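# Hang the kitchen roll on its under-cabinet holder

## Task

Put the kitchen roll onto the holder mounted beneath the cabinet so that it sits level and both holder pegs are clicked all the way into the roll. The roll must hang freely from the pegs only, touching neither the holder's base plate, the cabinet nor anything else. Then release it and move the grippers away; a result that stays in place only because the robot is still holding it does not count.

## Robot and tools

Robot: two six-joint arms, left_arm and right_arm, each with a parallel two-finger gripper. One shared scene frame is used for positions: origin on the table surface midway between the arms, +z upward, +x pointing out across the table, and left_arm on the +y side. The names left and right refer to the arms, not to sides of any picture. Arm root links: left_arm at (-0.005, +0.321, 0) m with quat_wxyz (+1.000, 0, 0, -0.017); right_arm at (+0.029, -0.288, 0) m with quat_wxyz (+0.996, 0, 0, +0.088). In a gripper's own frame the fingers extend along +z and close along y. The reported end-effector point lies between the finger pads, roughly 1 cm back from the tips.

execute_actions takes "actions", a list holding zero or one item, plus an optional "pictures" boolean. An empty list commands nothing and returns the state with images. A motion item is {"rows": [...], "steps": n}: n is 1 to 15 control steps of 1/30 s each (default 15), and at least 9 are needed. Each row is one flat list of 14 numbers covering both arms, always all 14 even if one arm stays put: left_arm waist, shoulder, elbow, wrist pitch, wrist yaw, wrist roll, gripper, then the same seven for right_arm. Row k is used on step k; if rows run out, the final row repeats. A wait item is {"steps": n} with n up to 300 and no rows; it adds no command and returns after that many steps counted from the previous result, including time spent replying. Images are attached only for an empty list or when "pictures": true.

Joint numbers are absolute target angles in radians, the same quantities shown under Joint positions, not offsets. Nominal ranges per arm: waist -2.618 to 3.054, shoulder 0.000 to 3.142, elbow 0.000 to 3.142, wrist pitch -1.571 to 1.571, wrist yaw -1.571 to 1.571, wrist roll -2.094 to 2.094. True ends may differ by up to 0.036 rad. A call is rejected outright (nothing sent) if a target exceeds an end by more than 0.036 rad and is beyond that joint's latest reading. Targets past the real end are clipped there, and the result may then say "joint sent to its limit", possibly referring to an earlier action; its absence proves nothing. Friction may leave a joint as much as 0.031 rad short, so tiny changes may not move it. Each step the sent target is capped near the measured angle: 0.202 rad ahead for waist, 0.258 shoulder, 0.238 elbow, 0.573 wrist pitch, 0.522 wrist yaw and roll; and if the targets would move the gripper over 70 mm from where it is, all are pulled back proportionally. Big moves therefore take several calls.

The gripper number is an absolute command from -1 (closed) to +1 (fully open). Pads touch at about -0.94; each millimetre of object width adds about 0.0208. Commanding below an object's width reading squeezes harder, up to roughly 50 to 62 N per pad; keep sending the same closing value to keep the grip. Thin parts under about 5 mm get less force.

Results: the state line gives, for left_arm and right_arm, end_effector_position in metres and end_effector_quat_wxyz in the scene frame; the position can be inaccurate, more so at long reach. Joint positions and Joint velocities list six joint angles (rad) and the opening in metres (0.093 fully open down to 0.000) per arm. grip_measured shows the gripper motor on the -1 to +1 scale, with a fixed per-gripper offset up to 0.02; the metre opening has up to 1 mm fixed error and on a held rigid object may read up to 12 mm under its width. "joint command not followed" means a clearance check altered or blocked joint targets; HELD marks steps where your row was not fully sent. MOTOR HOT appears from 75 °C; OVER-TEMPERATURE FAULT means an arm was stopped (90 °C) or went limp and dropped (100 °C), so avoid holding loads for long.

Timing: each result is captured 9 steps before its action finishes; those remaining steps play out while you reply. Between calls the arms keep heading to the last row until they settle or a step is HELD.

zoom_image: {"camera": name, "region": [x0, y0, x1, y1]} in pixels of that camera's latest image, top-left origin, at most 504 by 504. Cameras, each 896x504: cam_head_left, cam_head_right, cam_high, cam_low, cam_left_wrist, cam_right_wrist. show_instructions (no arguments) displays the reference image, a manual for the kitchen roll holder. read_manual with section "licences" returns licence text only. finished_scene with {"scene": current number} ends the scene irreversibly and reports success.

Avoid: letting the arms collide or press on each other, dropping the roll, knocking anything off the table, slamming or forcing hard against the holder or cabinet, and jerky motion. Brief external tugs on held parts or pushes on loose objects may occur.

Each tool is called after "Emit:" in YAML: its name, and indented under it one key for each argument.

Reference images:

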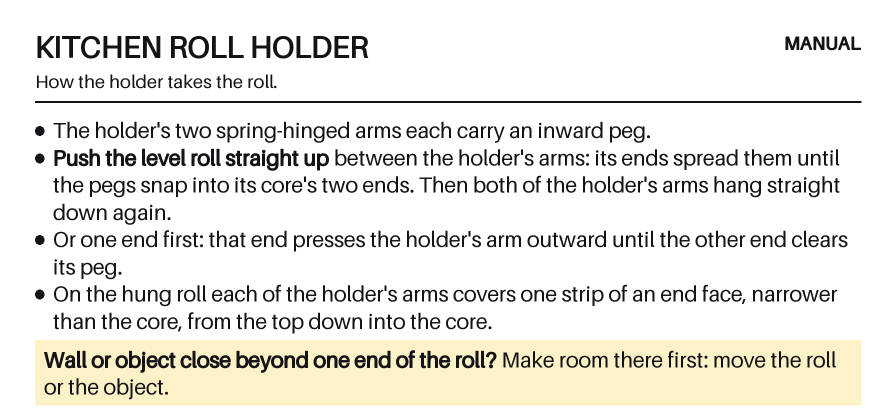

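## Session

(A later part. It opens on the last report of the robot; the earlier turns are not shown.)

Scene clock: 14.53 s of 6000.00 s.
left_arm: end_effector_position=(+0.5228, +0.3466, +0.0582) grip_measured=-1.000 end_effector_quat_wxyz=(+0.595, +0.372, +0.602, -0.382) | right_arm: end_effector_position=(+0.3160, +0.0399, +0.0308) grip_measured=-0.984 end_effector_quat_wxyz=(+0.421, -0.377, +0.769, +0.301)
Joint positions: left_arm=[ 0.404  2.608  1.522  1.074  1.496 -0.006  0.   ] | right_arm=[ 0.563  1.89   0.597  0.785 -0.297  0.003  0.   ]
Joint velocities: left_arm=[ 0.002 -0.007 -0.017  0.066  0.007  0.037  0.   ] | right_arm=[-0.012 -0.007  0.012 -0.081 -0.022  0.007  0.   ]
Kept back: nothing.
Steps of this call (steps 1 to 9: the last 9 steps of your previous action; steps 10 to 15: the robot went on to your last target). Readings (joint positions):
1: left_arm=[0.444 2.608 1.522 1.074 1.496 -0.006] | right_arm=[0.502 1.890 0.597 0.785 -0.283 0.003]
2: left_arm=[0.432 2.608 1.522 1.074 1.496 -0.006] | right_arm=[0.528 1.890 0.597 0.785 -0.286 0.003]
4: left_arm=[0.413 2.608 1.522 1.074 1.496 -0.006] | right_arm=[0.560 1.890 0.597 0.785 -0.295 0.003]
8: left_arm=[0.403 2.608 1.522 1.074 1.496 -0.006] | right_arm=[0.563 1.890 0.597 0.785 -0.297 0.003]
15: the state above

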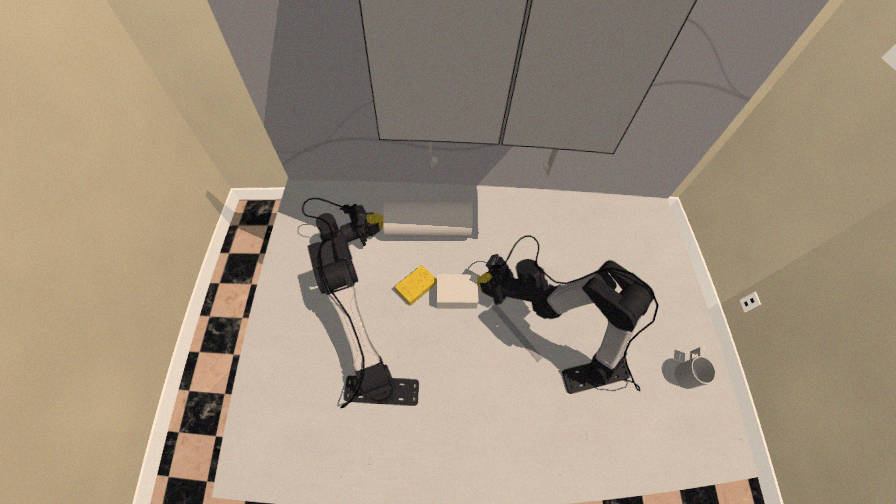

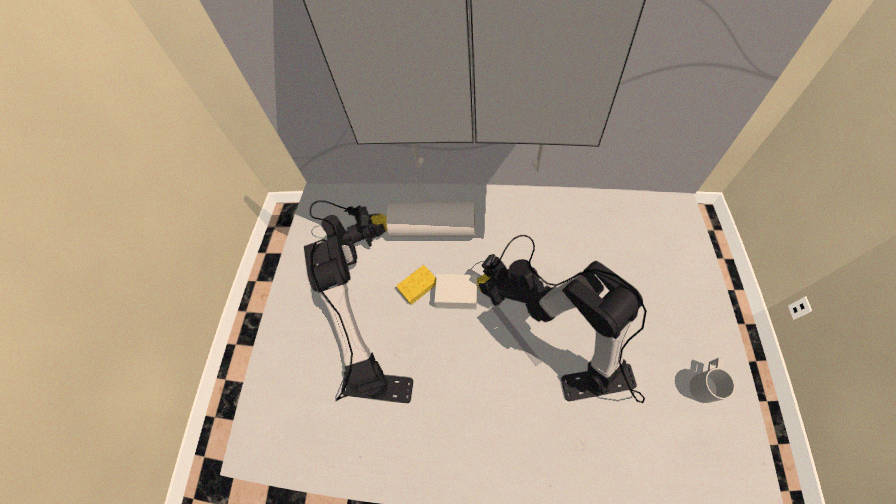

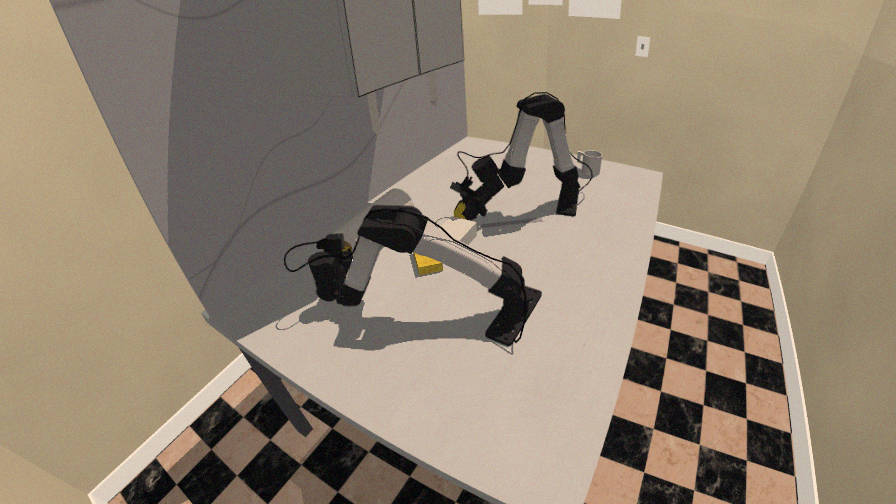

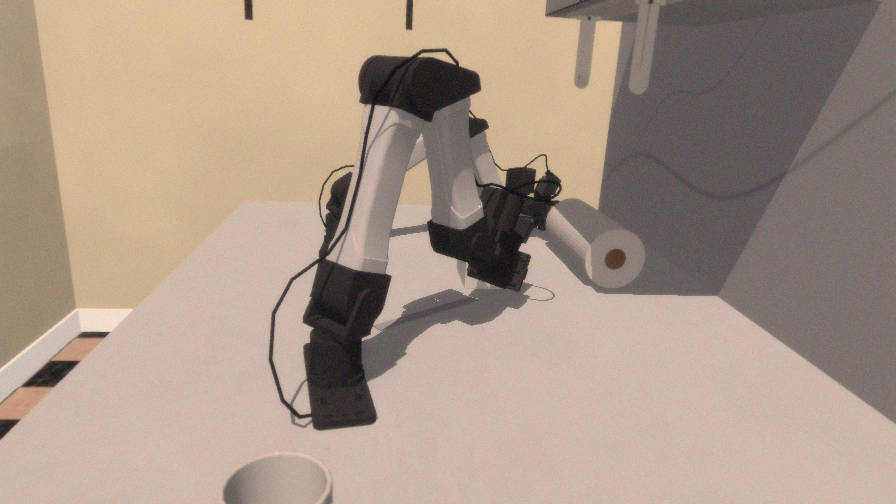

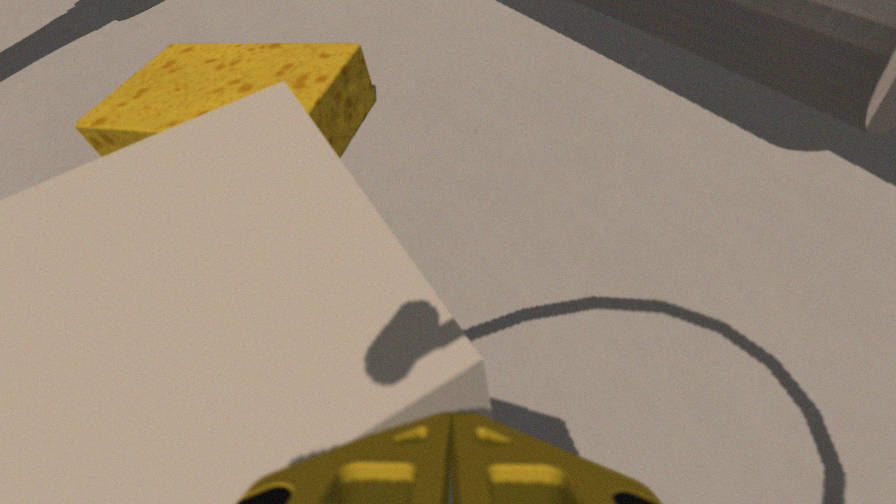

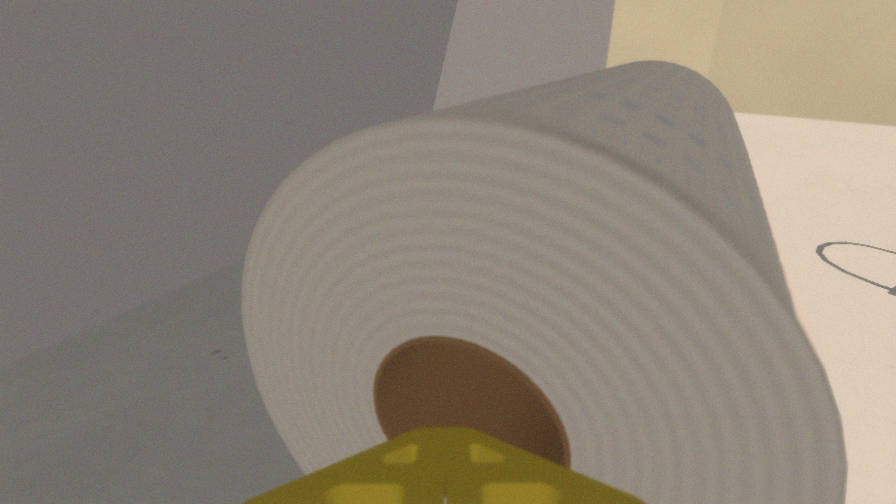

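Emit:
execute_actions:
  actions:
    - {"rows":[[0.39,2.6,1.54,1.09,1.5,0,-1,0.5,1.86,0.62,0.8,-0.3,0,-1],[0.375,2.6,1.54,1.09,1.5,0,-1,0.42,1.86,0.66,0.85,-0.4,0,-1],[0.36,2.6,1.54,1.09,1.5,0,-1,0.34,1.88,0.7,0.9,-0.5,0,-1],[0.35,2.6,1.54,1.09,1.5,0,-1,0.26,1.9,0.75,0.93,-0.6,0,-1],[0.34,2.6,1.54,1.09,1.5,0,-1,0.18,1.93,0.8,0.96,-0.7,0,-1],[0.33,2.6,1.54,1.09,1.5,0,-1,0.1,1.96,0.85,1.0,-0.8,0,0.3],[0.32,2.6,1.54,1.09,1.5,0,-1,0.02,2.0,0.9,1.0,-0.9,0,0.3],[0.31,2.6,1.54,1.09,1.5,0,-1,-0.06,2.04,0.95,1.0,-1.0,0,0.3],[0.30,2.6,1.54,1.09,1.5,0,-1,-0.14,2.08,1.0,1.05,-1.1,0,0.3],[0.285,2.6,1.55,1.08,1.5,0,-1,-0.22,2.12,1.05,1.05,-1.2,0,0.3],[0.27,2.6,1.55,1.08,1.5,0,-1,-0.3,2.16,1.1,1.05,-1.3,0,0.3],[0.255,2.605,1.56,1.07,1.5,0,-1,-0.3,2.2,1.15,1.05,-1.4,0,0.3],[0.24,2.61,1.57,1.06,1.5,0,-1,-0.3,2.24,1.2,1.05,-1.5,0,0.3],[0.225,2.61,1.575,1.06,1.5,0,-1,-0.3,2.28,1.25,1.05,-1.56,0,0.3],[0.21,2.615,1.58,1.05,1.5,0,-1,-0.3,2.32,1.3,1.05,-1.56,0,0.3]]}

Emit:
execute_actions:
  actions:
    - {"rows":[[0.195,2.62,1.59,1.045,1.5,0,-1,-0.3,2.36,1.34,1.05,-1.56,0,0.3],[0.18,2.625,1.6,1.04,1.5,0,-1,-0.3,2.4,1.38,1.05,-1.56,0,0.3],[0.165,2.63,1.61,1.035,1.5,0,-1,-0.3,2.44,1.42,1.05,-1.56,0,0.3],[0.15,2.635,1.62,1.03,1.5,0,-1,-0.3,2.48,1.46,1.05,-1.56,0,0.3],[0.135,2.64,1.63,1.025,1.5,0,-1,-0.3,2.51,1.5,1.06,-1.56,0,0.3],[0.12,2.645,1.64,1.02,1.5,0,-1,-0.3,2.54,1.53,1.07,-1.56,0,0.3],[0.105,2.65,1.65,1.015,1.5,0,-1,-0.3,2.57,1.53,1.08,-1.56,0,0.3],[0.09,2.655,1.66,1.01,1.5,0,-1,-0.3,2.59,1.53,1.09,-1.56,0,0.3],[0.075,2.66,1.67,1.005,1.5,0,-1,-0.3,2.6,1.53,1.09,-1.56,0,0.3],[0.06,2.66,1.68,1.0,1.5,0,-1,-0.3,2.6,1.53,1.09,-1.56,0,0.3]]}

Emit:
execute_actions:
  actions:
    - {"steps":20}
  pictures: true

Scene clock: 17.37 s of 6000.00 s.
left_arm: end_effector_position=(+0.5235, +0.3283, +0.0582) grip_measured=-1.000 end_effector_quat_wxyz=(+0.588, +0.382, +0.595, -0.392) | right_arm: end_effector_position=(+0.3918, +0.0057, +0.0796) grip_measured=-0.818 end_effector_quat_wxyz=(+0.485, -0.334, +0.737, +0.332)
Joint positions: left_arm=[ 0.37   2.608  1.522  1.074  1.495 -0.006  0.   ] | right_arm=[ 0.336  1.902  0.706  0.84  -0.487  0.003  0.006]
Joint velocities: left_arm=[-0.335  0.007  0.022 -0.037  0.022  0.051  0.   ] | right_arm=[-1.526  0.374  1.306  0.725 -1.604  0.022  0.42 ]
Steps of this call (steps 1 to 15: the robot went on to your last target; steps 16 to 79: nothing new was sent; steps 80 to 85: the first 6 steps of this action). Readings (joint positions):
80: left_arm=[0.404 2.608 1.522 1.074 1.496 -0.006] | right_arm=[0.557 1.888 0.597 0.785 -0.300 0.003]
81: left_arm=[0.402 2.608 1.522 1.074 1.496 -0.006] | right_arm=[0.534 1.887 0.601 0.787 -0.322 0.003]
83: left_arm=[0.390 2.608 1.522 1.074 1.496 -0.006] | right_arm=[0.444 1.887 0.634 0.803 -0.390 0.003]
85: the state above

Scene clock: 17.87 s of 6000.00 s.
left_arm: end_effector_position=(+0.5261, +0.2169, +0.0659) grip_measured=-1.000 end_effector_quat_wxyz=(+0.549, +0.451, +0.544, -0.446) | right_arm: end_effector_position=(+0.5496, -0.2047, +0.1055) grip_measured=+0.297 end_effector_quat_wxyz=(+0.572, -0.435, +0.556, +0.419)
Joint positions: left_arm=[ 0.155  2.629  1.602  1.043  1.496 -0.006  0.   ] | right_arm=[-0.34   2.469  1.457  1.047 -1.46   0.003  0.059]
Joint velocities: left_arm=[-0.427  0.173  0.3   -0.154 -0.095  0.022  0.   ] | right_arm=[ 0.227  1.062  0.979  0.037 -0.593 -0.051  0.   ]
joint sent to its limit (right arm) — the command would take joint 5 (wrist yaw) past its lower limit, so that joint was sent only as far as its limit.
Steps of this call (steps 1 to 9: the last 9 steps of your previous action; steps 10 to 15: the first 6 steps of this action). Readings (joint positions):
10: left_arm=[0.231 2.609 1.553 1.063 1.496 -0.006] | right_arm=[-0.281 2.261 1.260 1.036 -1.296 0.003]
11: left_arm=[0.216 2.611 1.562 1.059 1.496 -0.006] | right_arm=[-0.315 2.305 1.305 1.040 -1.343 0.003]
13: left_arm=[0.185 2.618 1.583 1.052 1.496 -0.006] | right_arm=[-0.346 2.389 1.385 1.044 -1.413 0.003]
15: the state above

Scene clock: 18.53 s of 6000.00 s.
left_arm: end_effector_position=(+0.5211, +0.1641, +0.0635) grip_measured=-1.000 end_effector_quat_wxyz=(+0.523, +0.475, +0.523, -0.476) | right_arm: end_effector_position=(+0.5357, -0.1807, +0.0587) grip_measured=+0.297 end_effector_quat_wxyz=(+0.532, -0.459, +0.538, +0.466)
Joint positions: left_arm=[ 0.054  2.656  1.656  1.006  1.496 -0.006  0.   ] | right_arm=[-0.298  2.6    1.507  1.083 -1.549  0.003  0.059]
Joint velocities: left_arm=[ 0.012  0.007  0.002 -0.066  0.051 -0.037  0.   ] | right_arm=[ 0.007 -0.007 -0.002 -0.066  0.066 -0.066  0.002]
joint sent to its limit (right arm) — the command would take joint 5 (wrist yaw) past its lower limit, so that joint was sent only as far as its limit.
Kept back: nothing.
Steps of this call (steps 1 to 9: the last 9 steps of your previous action; steps 10 to 20: the robot went on to your last target). Readings (joint positions):
1: left_arm=[0.139 2.635 1.612 1.039 1.496 -0.006] | right_arm=[-0.331 2.503 1.484 1.051 -1.476 0.003]
2: left_arm=[0.124 2.640 1.622 1.034 1.496 -0.006] | right_arm=[-0.323 2.531 1.500 1.057 -1.489 0.003]
4: left_arm=[0.094 2.651 1.641 1.024 1.496 -0.006] | right_arm=[-0.307 2.571 1.507 1.063 -1.509 0.003]
8: left_arm=[0.054 2.656 1.655 1.011 1.496 -0.006] | right_arm=[-0.298 2.600 1.507 1.064 -1.535 0.003]
20: the state above

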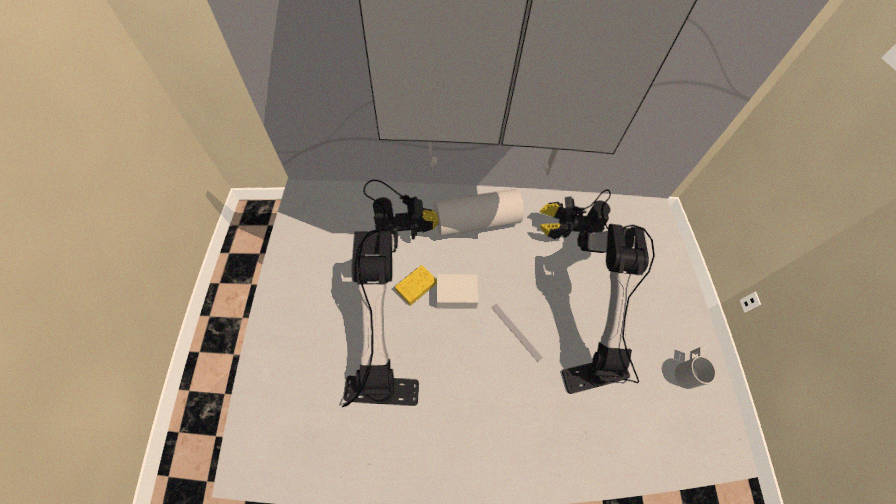

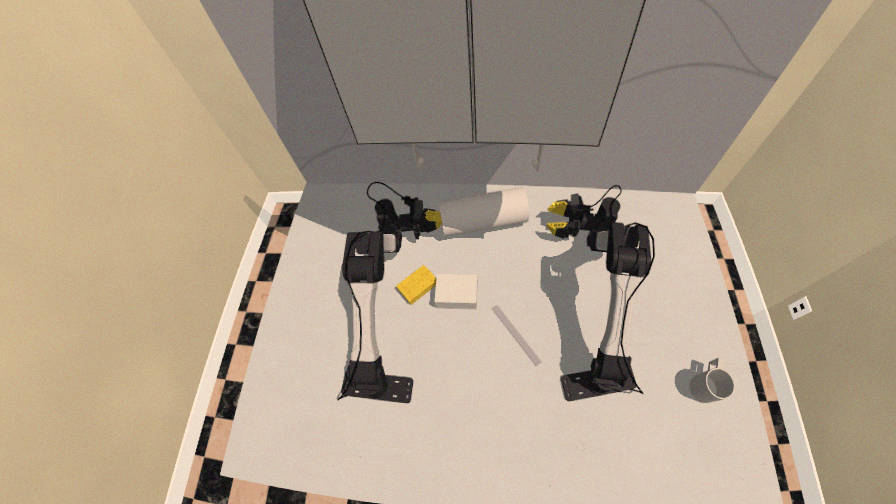

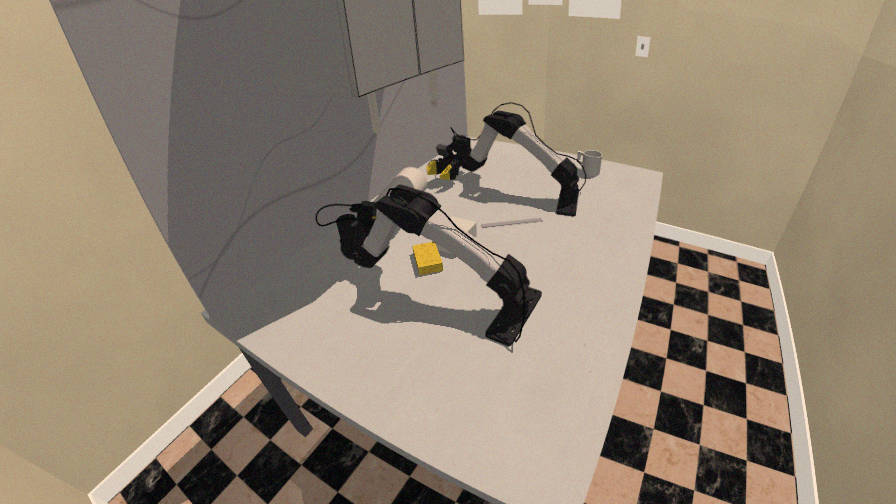

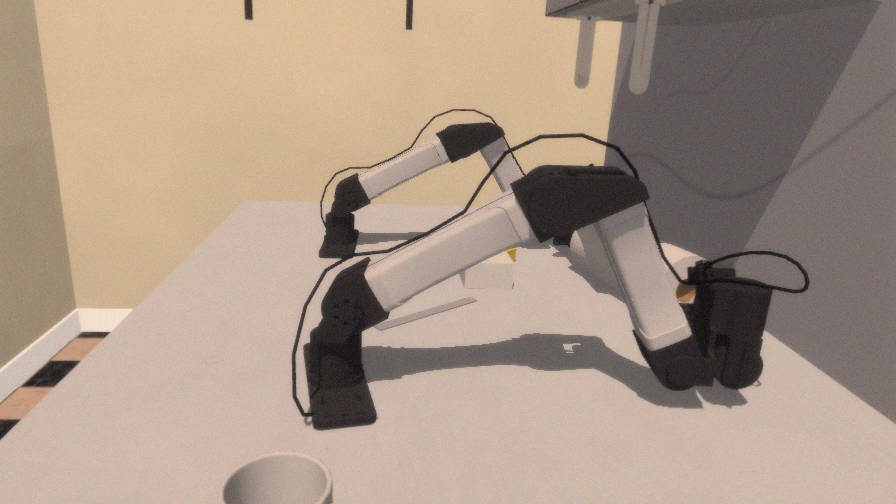

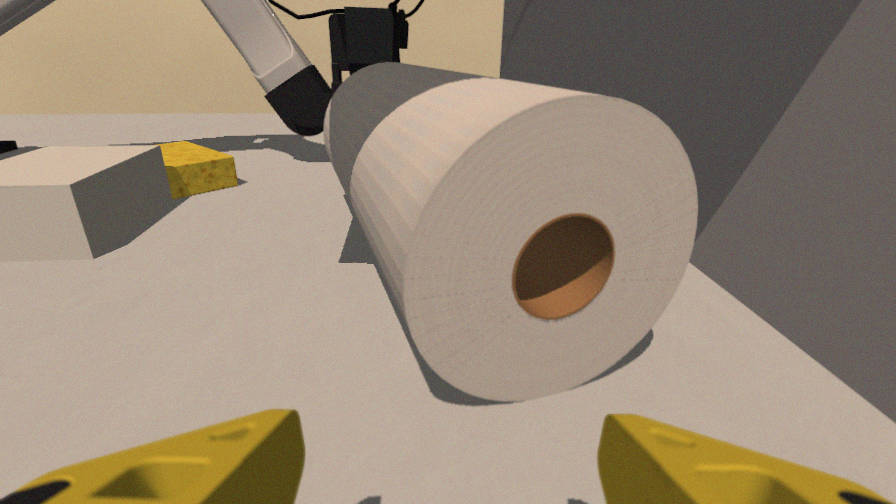

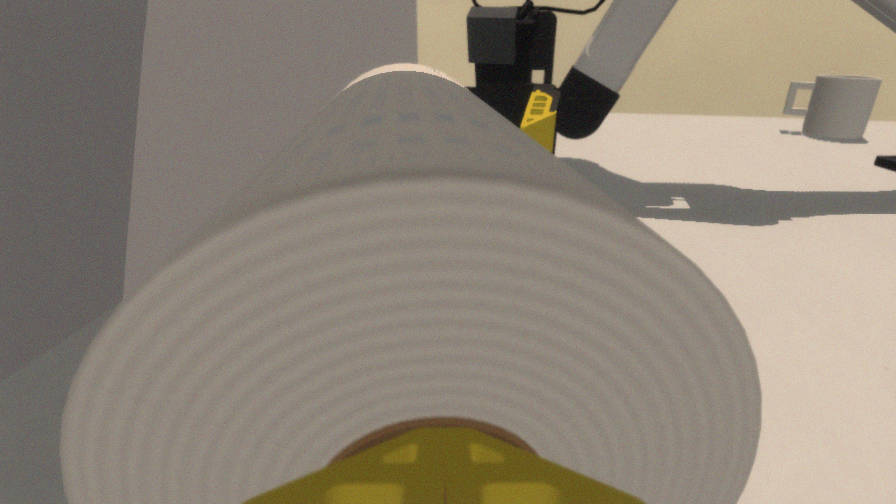

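Emit:
execute_actions:
  actions:
    - {"rows":[[0.06,2.66,1.68,1.0,1.5,0,-1,-0.3,2.63,1.62,1.04,-1.55,0,0.3],[0.06,2.66,1.68,1.0,1.5,0,-1,-0.29,2.66,1.69,1.0,-1.55,0,0.3],[0.06,2.66,1.68,1.0,1.5,0,-1,-0.28,2.7,1.765,0.95,-1.55,0,0.3],[0.06,2.66,1.68,1.0,1.5,0,-1,-0.265,2.7,1.765,0.95,-1.55,0,0.3],[0.06,2.66,1.68,1.0,1.5,0,-1,-0.25,2.7,1.765,0.95,-1.55,0,0.3],[0.06,2.66,1.68,1.0,1.5,0,-1,-0.235,2.7,1.765,0.95,-1.55,0,0.3],[0.06,2.66,1.68,1.0,1.5,0,-1,-0.22,2.7,1.765,0.95,-1.55,0,0.3],[0.06,2.66,1.68,1.0,1.5,0,-1,-0.205,2.7,1.765,0.95,-1.55,0,0.3],[0.06,2.66,1.68,1.0,1.5,0,-1,-0.19,2.7,1.765,0.95,-1.55,0,0.3]]}

Emit:
execute_actions:
  actions:
    - {"steps":15}
  pictures: true

Scene clock: 19.53 s of 6000.00 s.
left_arm: end_effector_position=(+0.5211, +0.1641, +0.0634) grip_measured=-1.000 end_effector_quat_wxyz=(+0.523, +0.475, +0.523, -0.476) | right_arm: end_effector_position=(+0.5707, -0.1771, +0.0755) grip_measured=+0.297 end_effector_quat_wxyz=(+0.546, -0.482, +0.517, +0.450)
Joint positions: left_arm=[ 0.054  2.656  1.656  1.005  1.496 -0.006  0.   ] | right_arm=[-0.283  2.674  1.735  1.002 -1.547  0.003  0.059]
Joint velocities: left_arm=[ 0.002 -0.012  0.027 -0.022 -0.037 -0.095  0.   ] | right_arm=[ 0.208  0.012  0.344 -0.256  0.081 -0.11  -0.   ]
joint sent to its limit (right arm) — the command would take joint 5 (wrist yaw) past its lower limit, so that joint was sent only as far as its limit.
Steps of this call (steps 1 to 15: the robot went on to your last target; steps 16 to 24: nothing new was sent; steps 25 to 30: the first 6 steps of this action). Readings (joint positions):
25: left_arm=[0.054 2.656 1.656 1.005 1.496 -0.006] | right_arm=[-0.298 2.605 1.522 1.078 -1.554 0.003]
26: left_arm=[0.054 2.656 1.656 1.005 1.496 -0.006] | right_arm=[-0.297 2.620 1.564 1.065 -1.556 0.003]
28: left_arm=[0.054 2.656 1.656 1.005 1.496 -0.006] | right_arm=[-0.294 2.663 1.684 1.027 -1.552 0.003]
30: the state above

Scene clock: 20.03 s of 6000.00 s.
left_arm: end_effector_position=(+0.5211, +0.1641, +0.0634) grip_measured=-1.000 end_effector_quat_wxyz=(+0.523, +0.475, +0.523, -0.476) | right_arm: end_effector_position=(+0.5590, -0.1235, +0.0732) grip_measured=+0.297 end_effector_quat_wxyz=(+0.515, -0.500, +0.500, +0.485)
Joint positions: left_arm=[ 0.054  2.656  1.656  1.005  1.496 -0.006  0.   ] | right_arm=[-0.183  2.68   1.75   0.963 -1.547  0.003  0.059]
Joint velocities: left_arm=[-0.002 -0.007 -0.007  0.037  0.022 -0.007  0.   ] | right_arm=[-0.012  0.002 -0.007 -0.066 -0.022 -0.095  0.   ]
Kept back: nothing.
Steps of this call (steps 1 to 9: the last 9 steps of your previous action; steps 10 to 15: the robot went on to your last target). Readings (joint positions):
1: left_arm=[0.054 2.656 1.656 1.005 1.496 -0.006] | right_arm=[-0.273 2.674 1.744 0.996 -1.547 0.003]
2: left_arm=[0.054 2.656 1.656 1.005 1.496 -0.006] | right_arm=[-0.259 2.674 1.749 0.991 -1.547 0.003]
4: left_arm=[0.054 2.656 1.656 1.005 1.496 -0.006] | right_arm=[-0.226 2.674 1.750 0.982 -1.547 0.003]
8: left_arm=[0.054 2.656 1.656 1.005 1.496 -0.006] | right_arm=[-0.177 2.678 1.750 0.970 -1.547 0.003]
15: the state above

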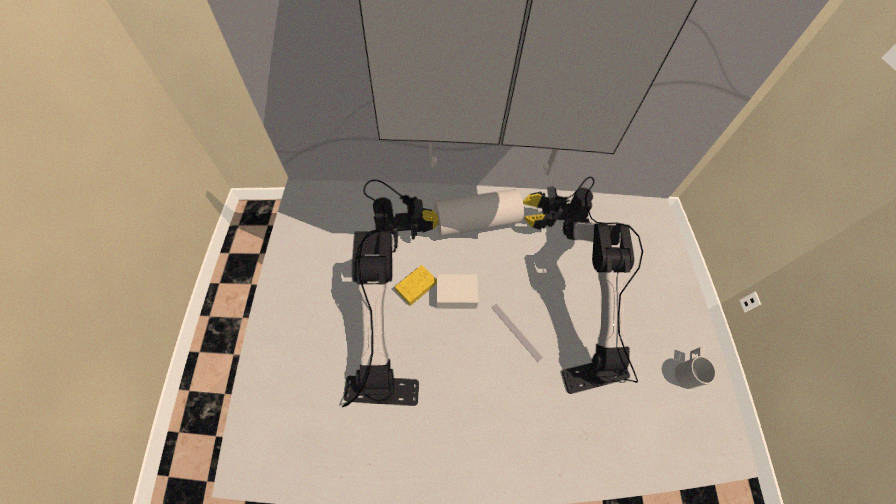

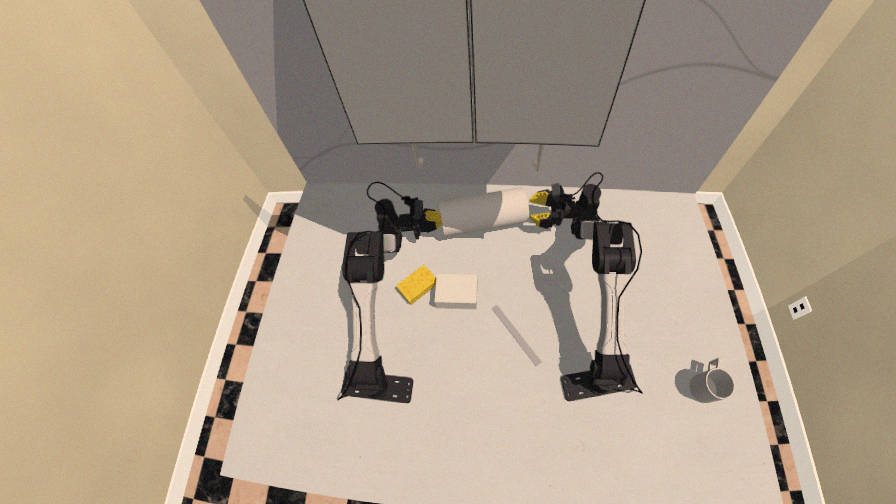

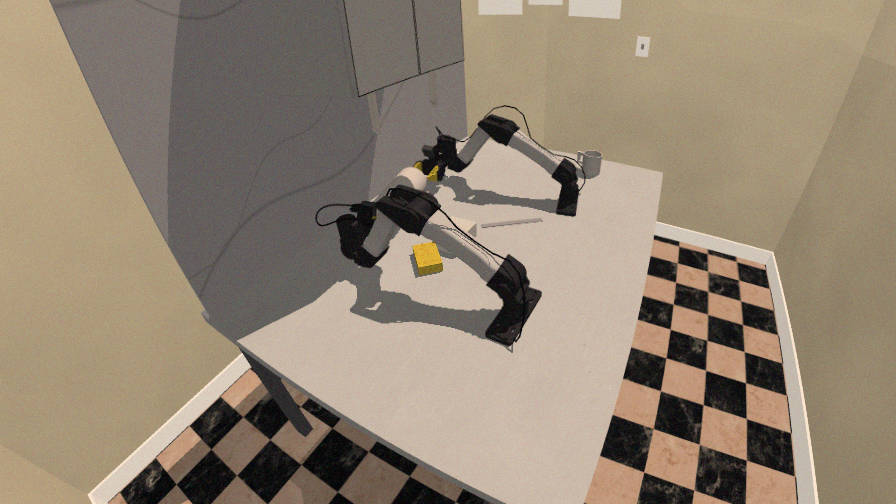

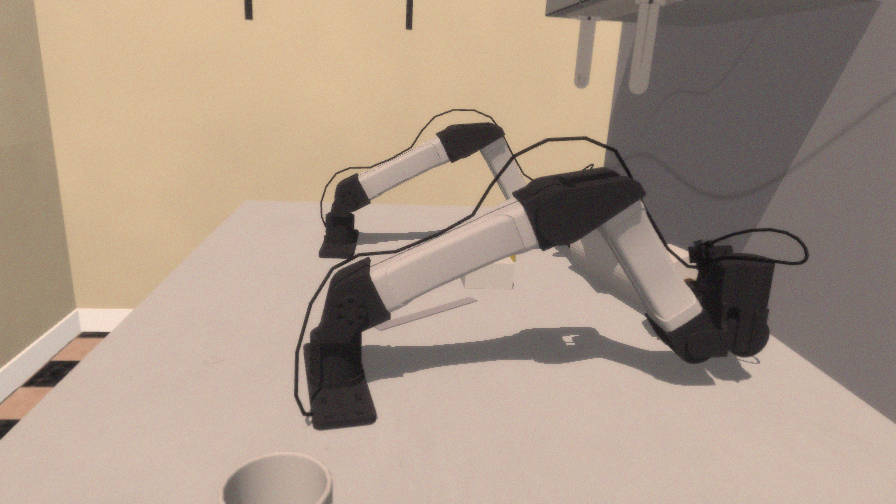

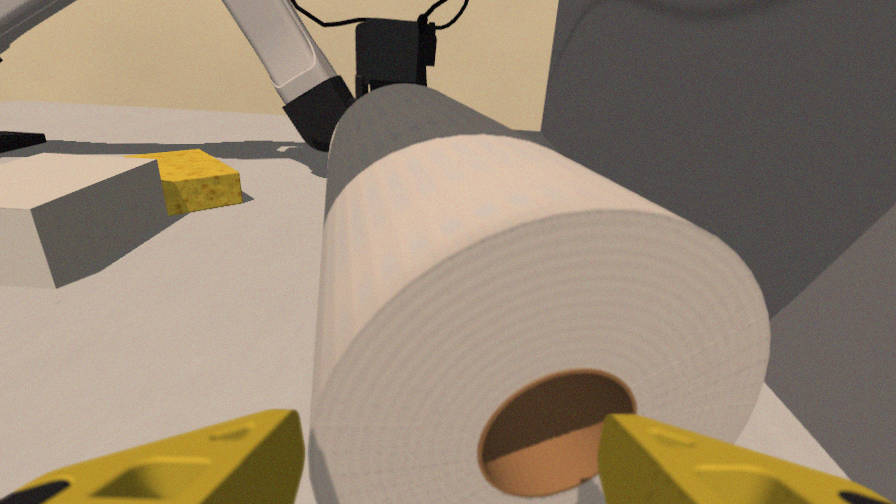

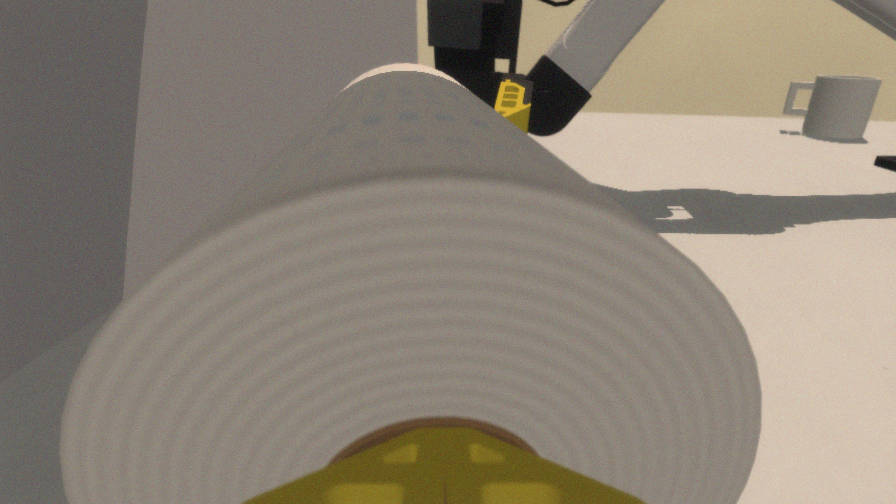

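Emit:
execute_actions:
  actions:
    - {"rows":[[0.06,2.66,1.68,1.0,1.5,0,-1,-0.19,2.7,1.72,0.98,-1.545,0,0.3],[0.06,2.66,1.68,1.0,1.5,0,-1,-0.19,2.7,1.69,1.0,-1.545,0,0.3],[0.06,2.66,1.68,1.0,1.5,0,-1,-0.19,2.7,1.69,1.0,-1.545,0,0.3],[0.06,2.66,1.68,1.0,1.5,0,-1,-0.19,2.7,1.69,1.0,-1.545,0,0.3],[0.06,2.66,1.68,1.0,1.5,0,-1,-0.19,2.7,1.69,1.0,-1.545,0,0.3],[0.06,2.66,1.68,1.0,1.5,0,-1,-0.19,2.7,1.69,1.0,-1.545,0,0.3],[0.06,2.66,1.68,1.0,1.5,0,-1,-0.175,2.7,1.69,1.0,-1.545,0,0.3],[0.06,2.66,1.68,1.0,1.5,0,-1,-0.165,2.7,1.69,1.0,-1.545,0,0.3],[0.06,2.66,1.68,1.0,1.5,0,-1,-0.155,2.7,1.69,1.0,-1.545,0,0.3],[0.06,2.66,1.68,1.0,1.5,0,-1,-0.145,2.7,1.69,1.0,-1.545,0,0.3],[0.06,2.66,1.68,1.0,1.5,0,-1,-0.135,2.7,1.69,1.0,-1.545,0,0.3]]}

Emit:
execute_actions:
  actions:
    - {"steps":18}
  pictures: true

Scene clock: 20.97 s of 6000.00 s.
left_arm: end_effector_position=(+0.5211, +0.1641, +0.0634) grip_measured=-1.000 end_effector_quat_wxyz=(+0.523, +0.475, +0.523, -0.476) | right_arm: end_effector_position=(+0.5537, -0.1242, +0.0653) grip_measured=+0.297 end_effector_quat_wxyz=(+0.512, -0.496, +0.504, +0.488)
Joint positions: left_arm=[ 0.054  2.656  1.656  1.005  1.496 -0.006  0.   ] | right_arm=[-0.184  2.68   1.715  0.983 -1.546  0.003  0.059]
Joint velocities: left_arm=[ 0.002 -0.007 -0.012  0.022 -0.007 -0.037  0.   ] | right_arm=[-0.002  0.027 -0.11   0.066  0.022 -0.022  0.001]
Steps of this call (steps 1 to 15: the robot went on to your last target; steps 16 to 22: nothing new was sent; steps 23 to 28: the first 6 steps of this action). Readings (joint positions):
23: left_arm=[0.054 2.656 1.656 1.005 1.496 -0.006] | right_arm=[-0.184 2.680 1.750 0.963 -1.547 0.003]
24: left_arm=[0.054 2.656 1.656 1.005 1.496 -0.006] | right_arm=[-0.184 2.680 1.744 0.970 -1.546 0.003]
26: left_arm=[0.054 2.656 1.656 1.005 1.496 -0.006] | right_arm=[-0.184 2.680 1.728 0.982 -1.546 0.003]
28: the state above

Scene clock: 21.57 s of 6000.00 s.
left_arm: end_effector_position=(+0.5215, +0.1657, +0.0633) grip_measured=-1.000 end_effector_quat_wxyz=(+0.524, +0.474, +0.524, -0.475) | right_arm: end_effector_position=(+0.5449, -0.0996, +0.0651) grip_measured=+0.297 end_effector_quat_wxyz=(+0.502, -0.509, +0.491, +0.498)
Joint positions: left_arm=[ 0.057  2.656  1.656  1.004  1.496 -0.006  0.   ] | right_arm=[-0.137  2.68   1.711  0.992 -1.546  0.003  0.059]
Joint velocities: left_arm=[ 0.002 -0.002 -0.002 -0.022  0.037 -0.022  0.   ] | right_arm=[-0.007 -0.002  0.007 -0.007 -0.022 -0.007  0.001]
Kept back: nothing.
Steps of this call (steps 1 to 9: the last 9 steps of your previous action; steps 10 to 18: the robot went on to your last target). Readings (joint positions):
1: left_arm=[0.054 2.656 1.656 1.005 1.496 -0.006] | right_arm=[-0.184 2.680 1.712 0.984 -1.546 0.003]
2: left_arm=[0.054 2.656 1.656 1.005 1.496 -0.006] | right_arm=[-0.183 2.680 1.711 0.985 -1.546 0.003]
4: left_arm=[0.054 2.656 1.656 1.005 1.496 -0.006] | right_arm=[-0.178 2.680 1.711 0.989 -1.546 0.003]
8: left_arm=[0.054 2.656 1.656 1.005 1.496 -0.006] | right_arm=[-0.148 2.680 1.711 0.992 -1.546 0.003]
18: the state above

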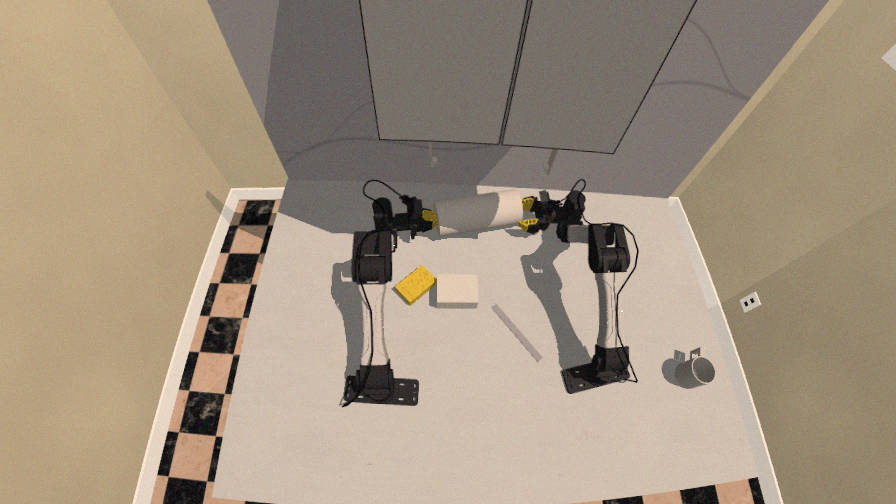

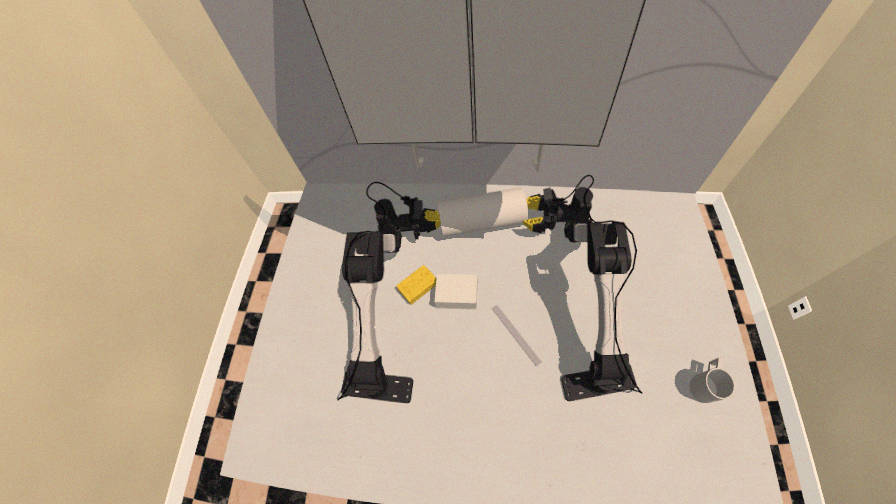

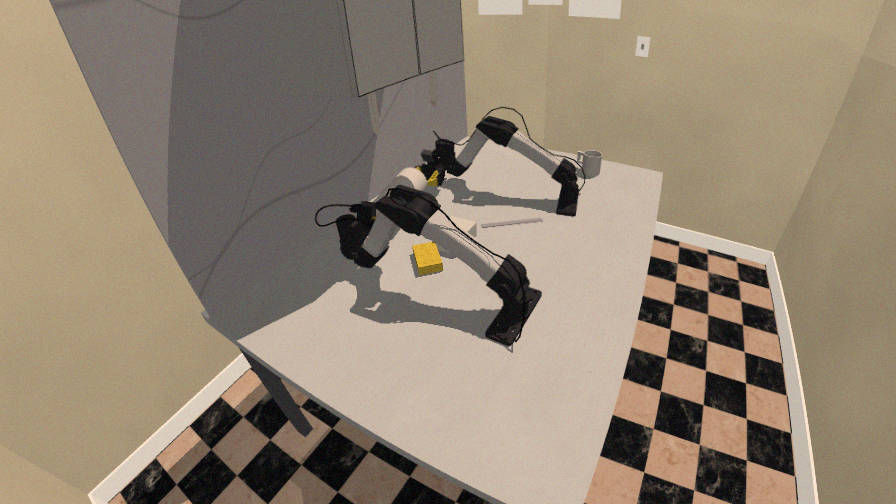

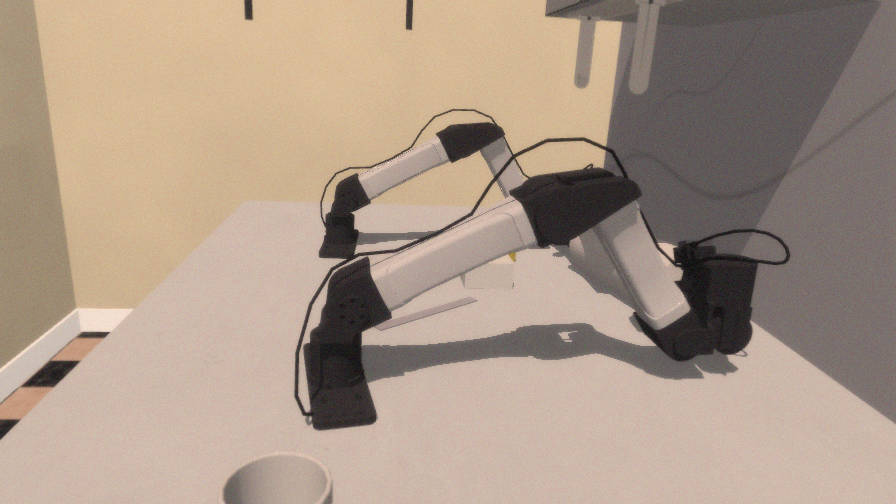

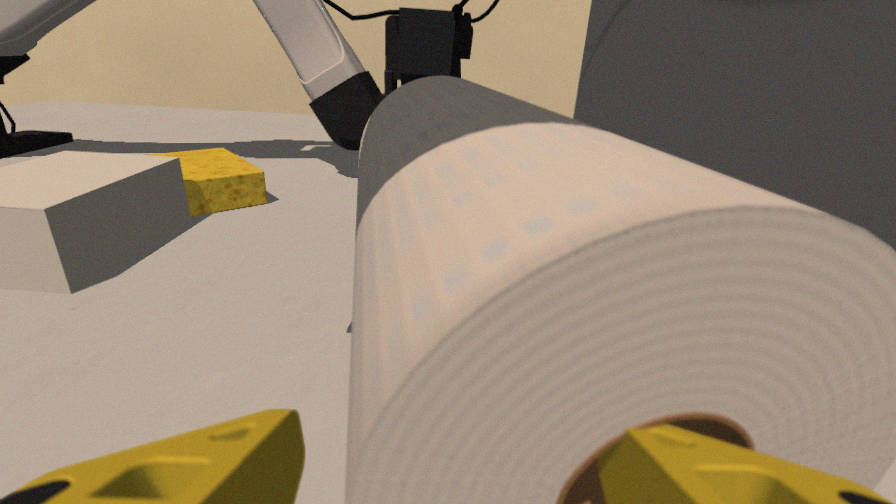

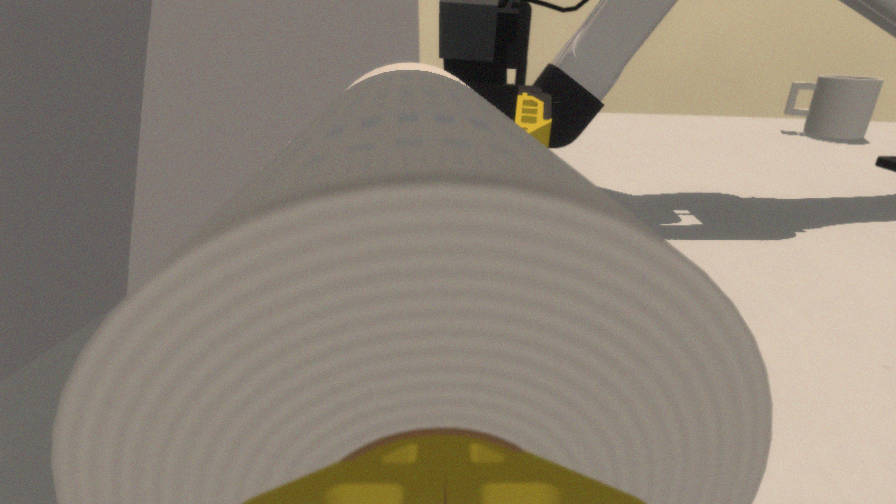

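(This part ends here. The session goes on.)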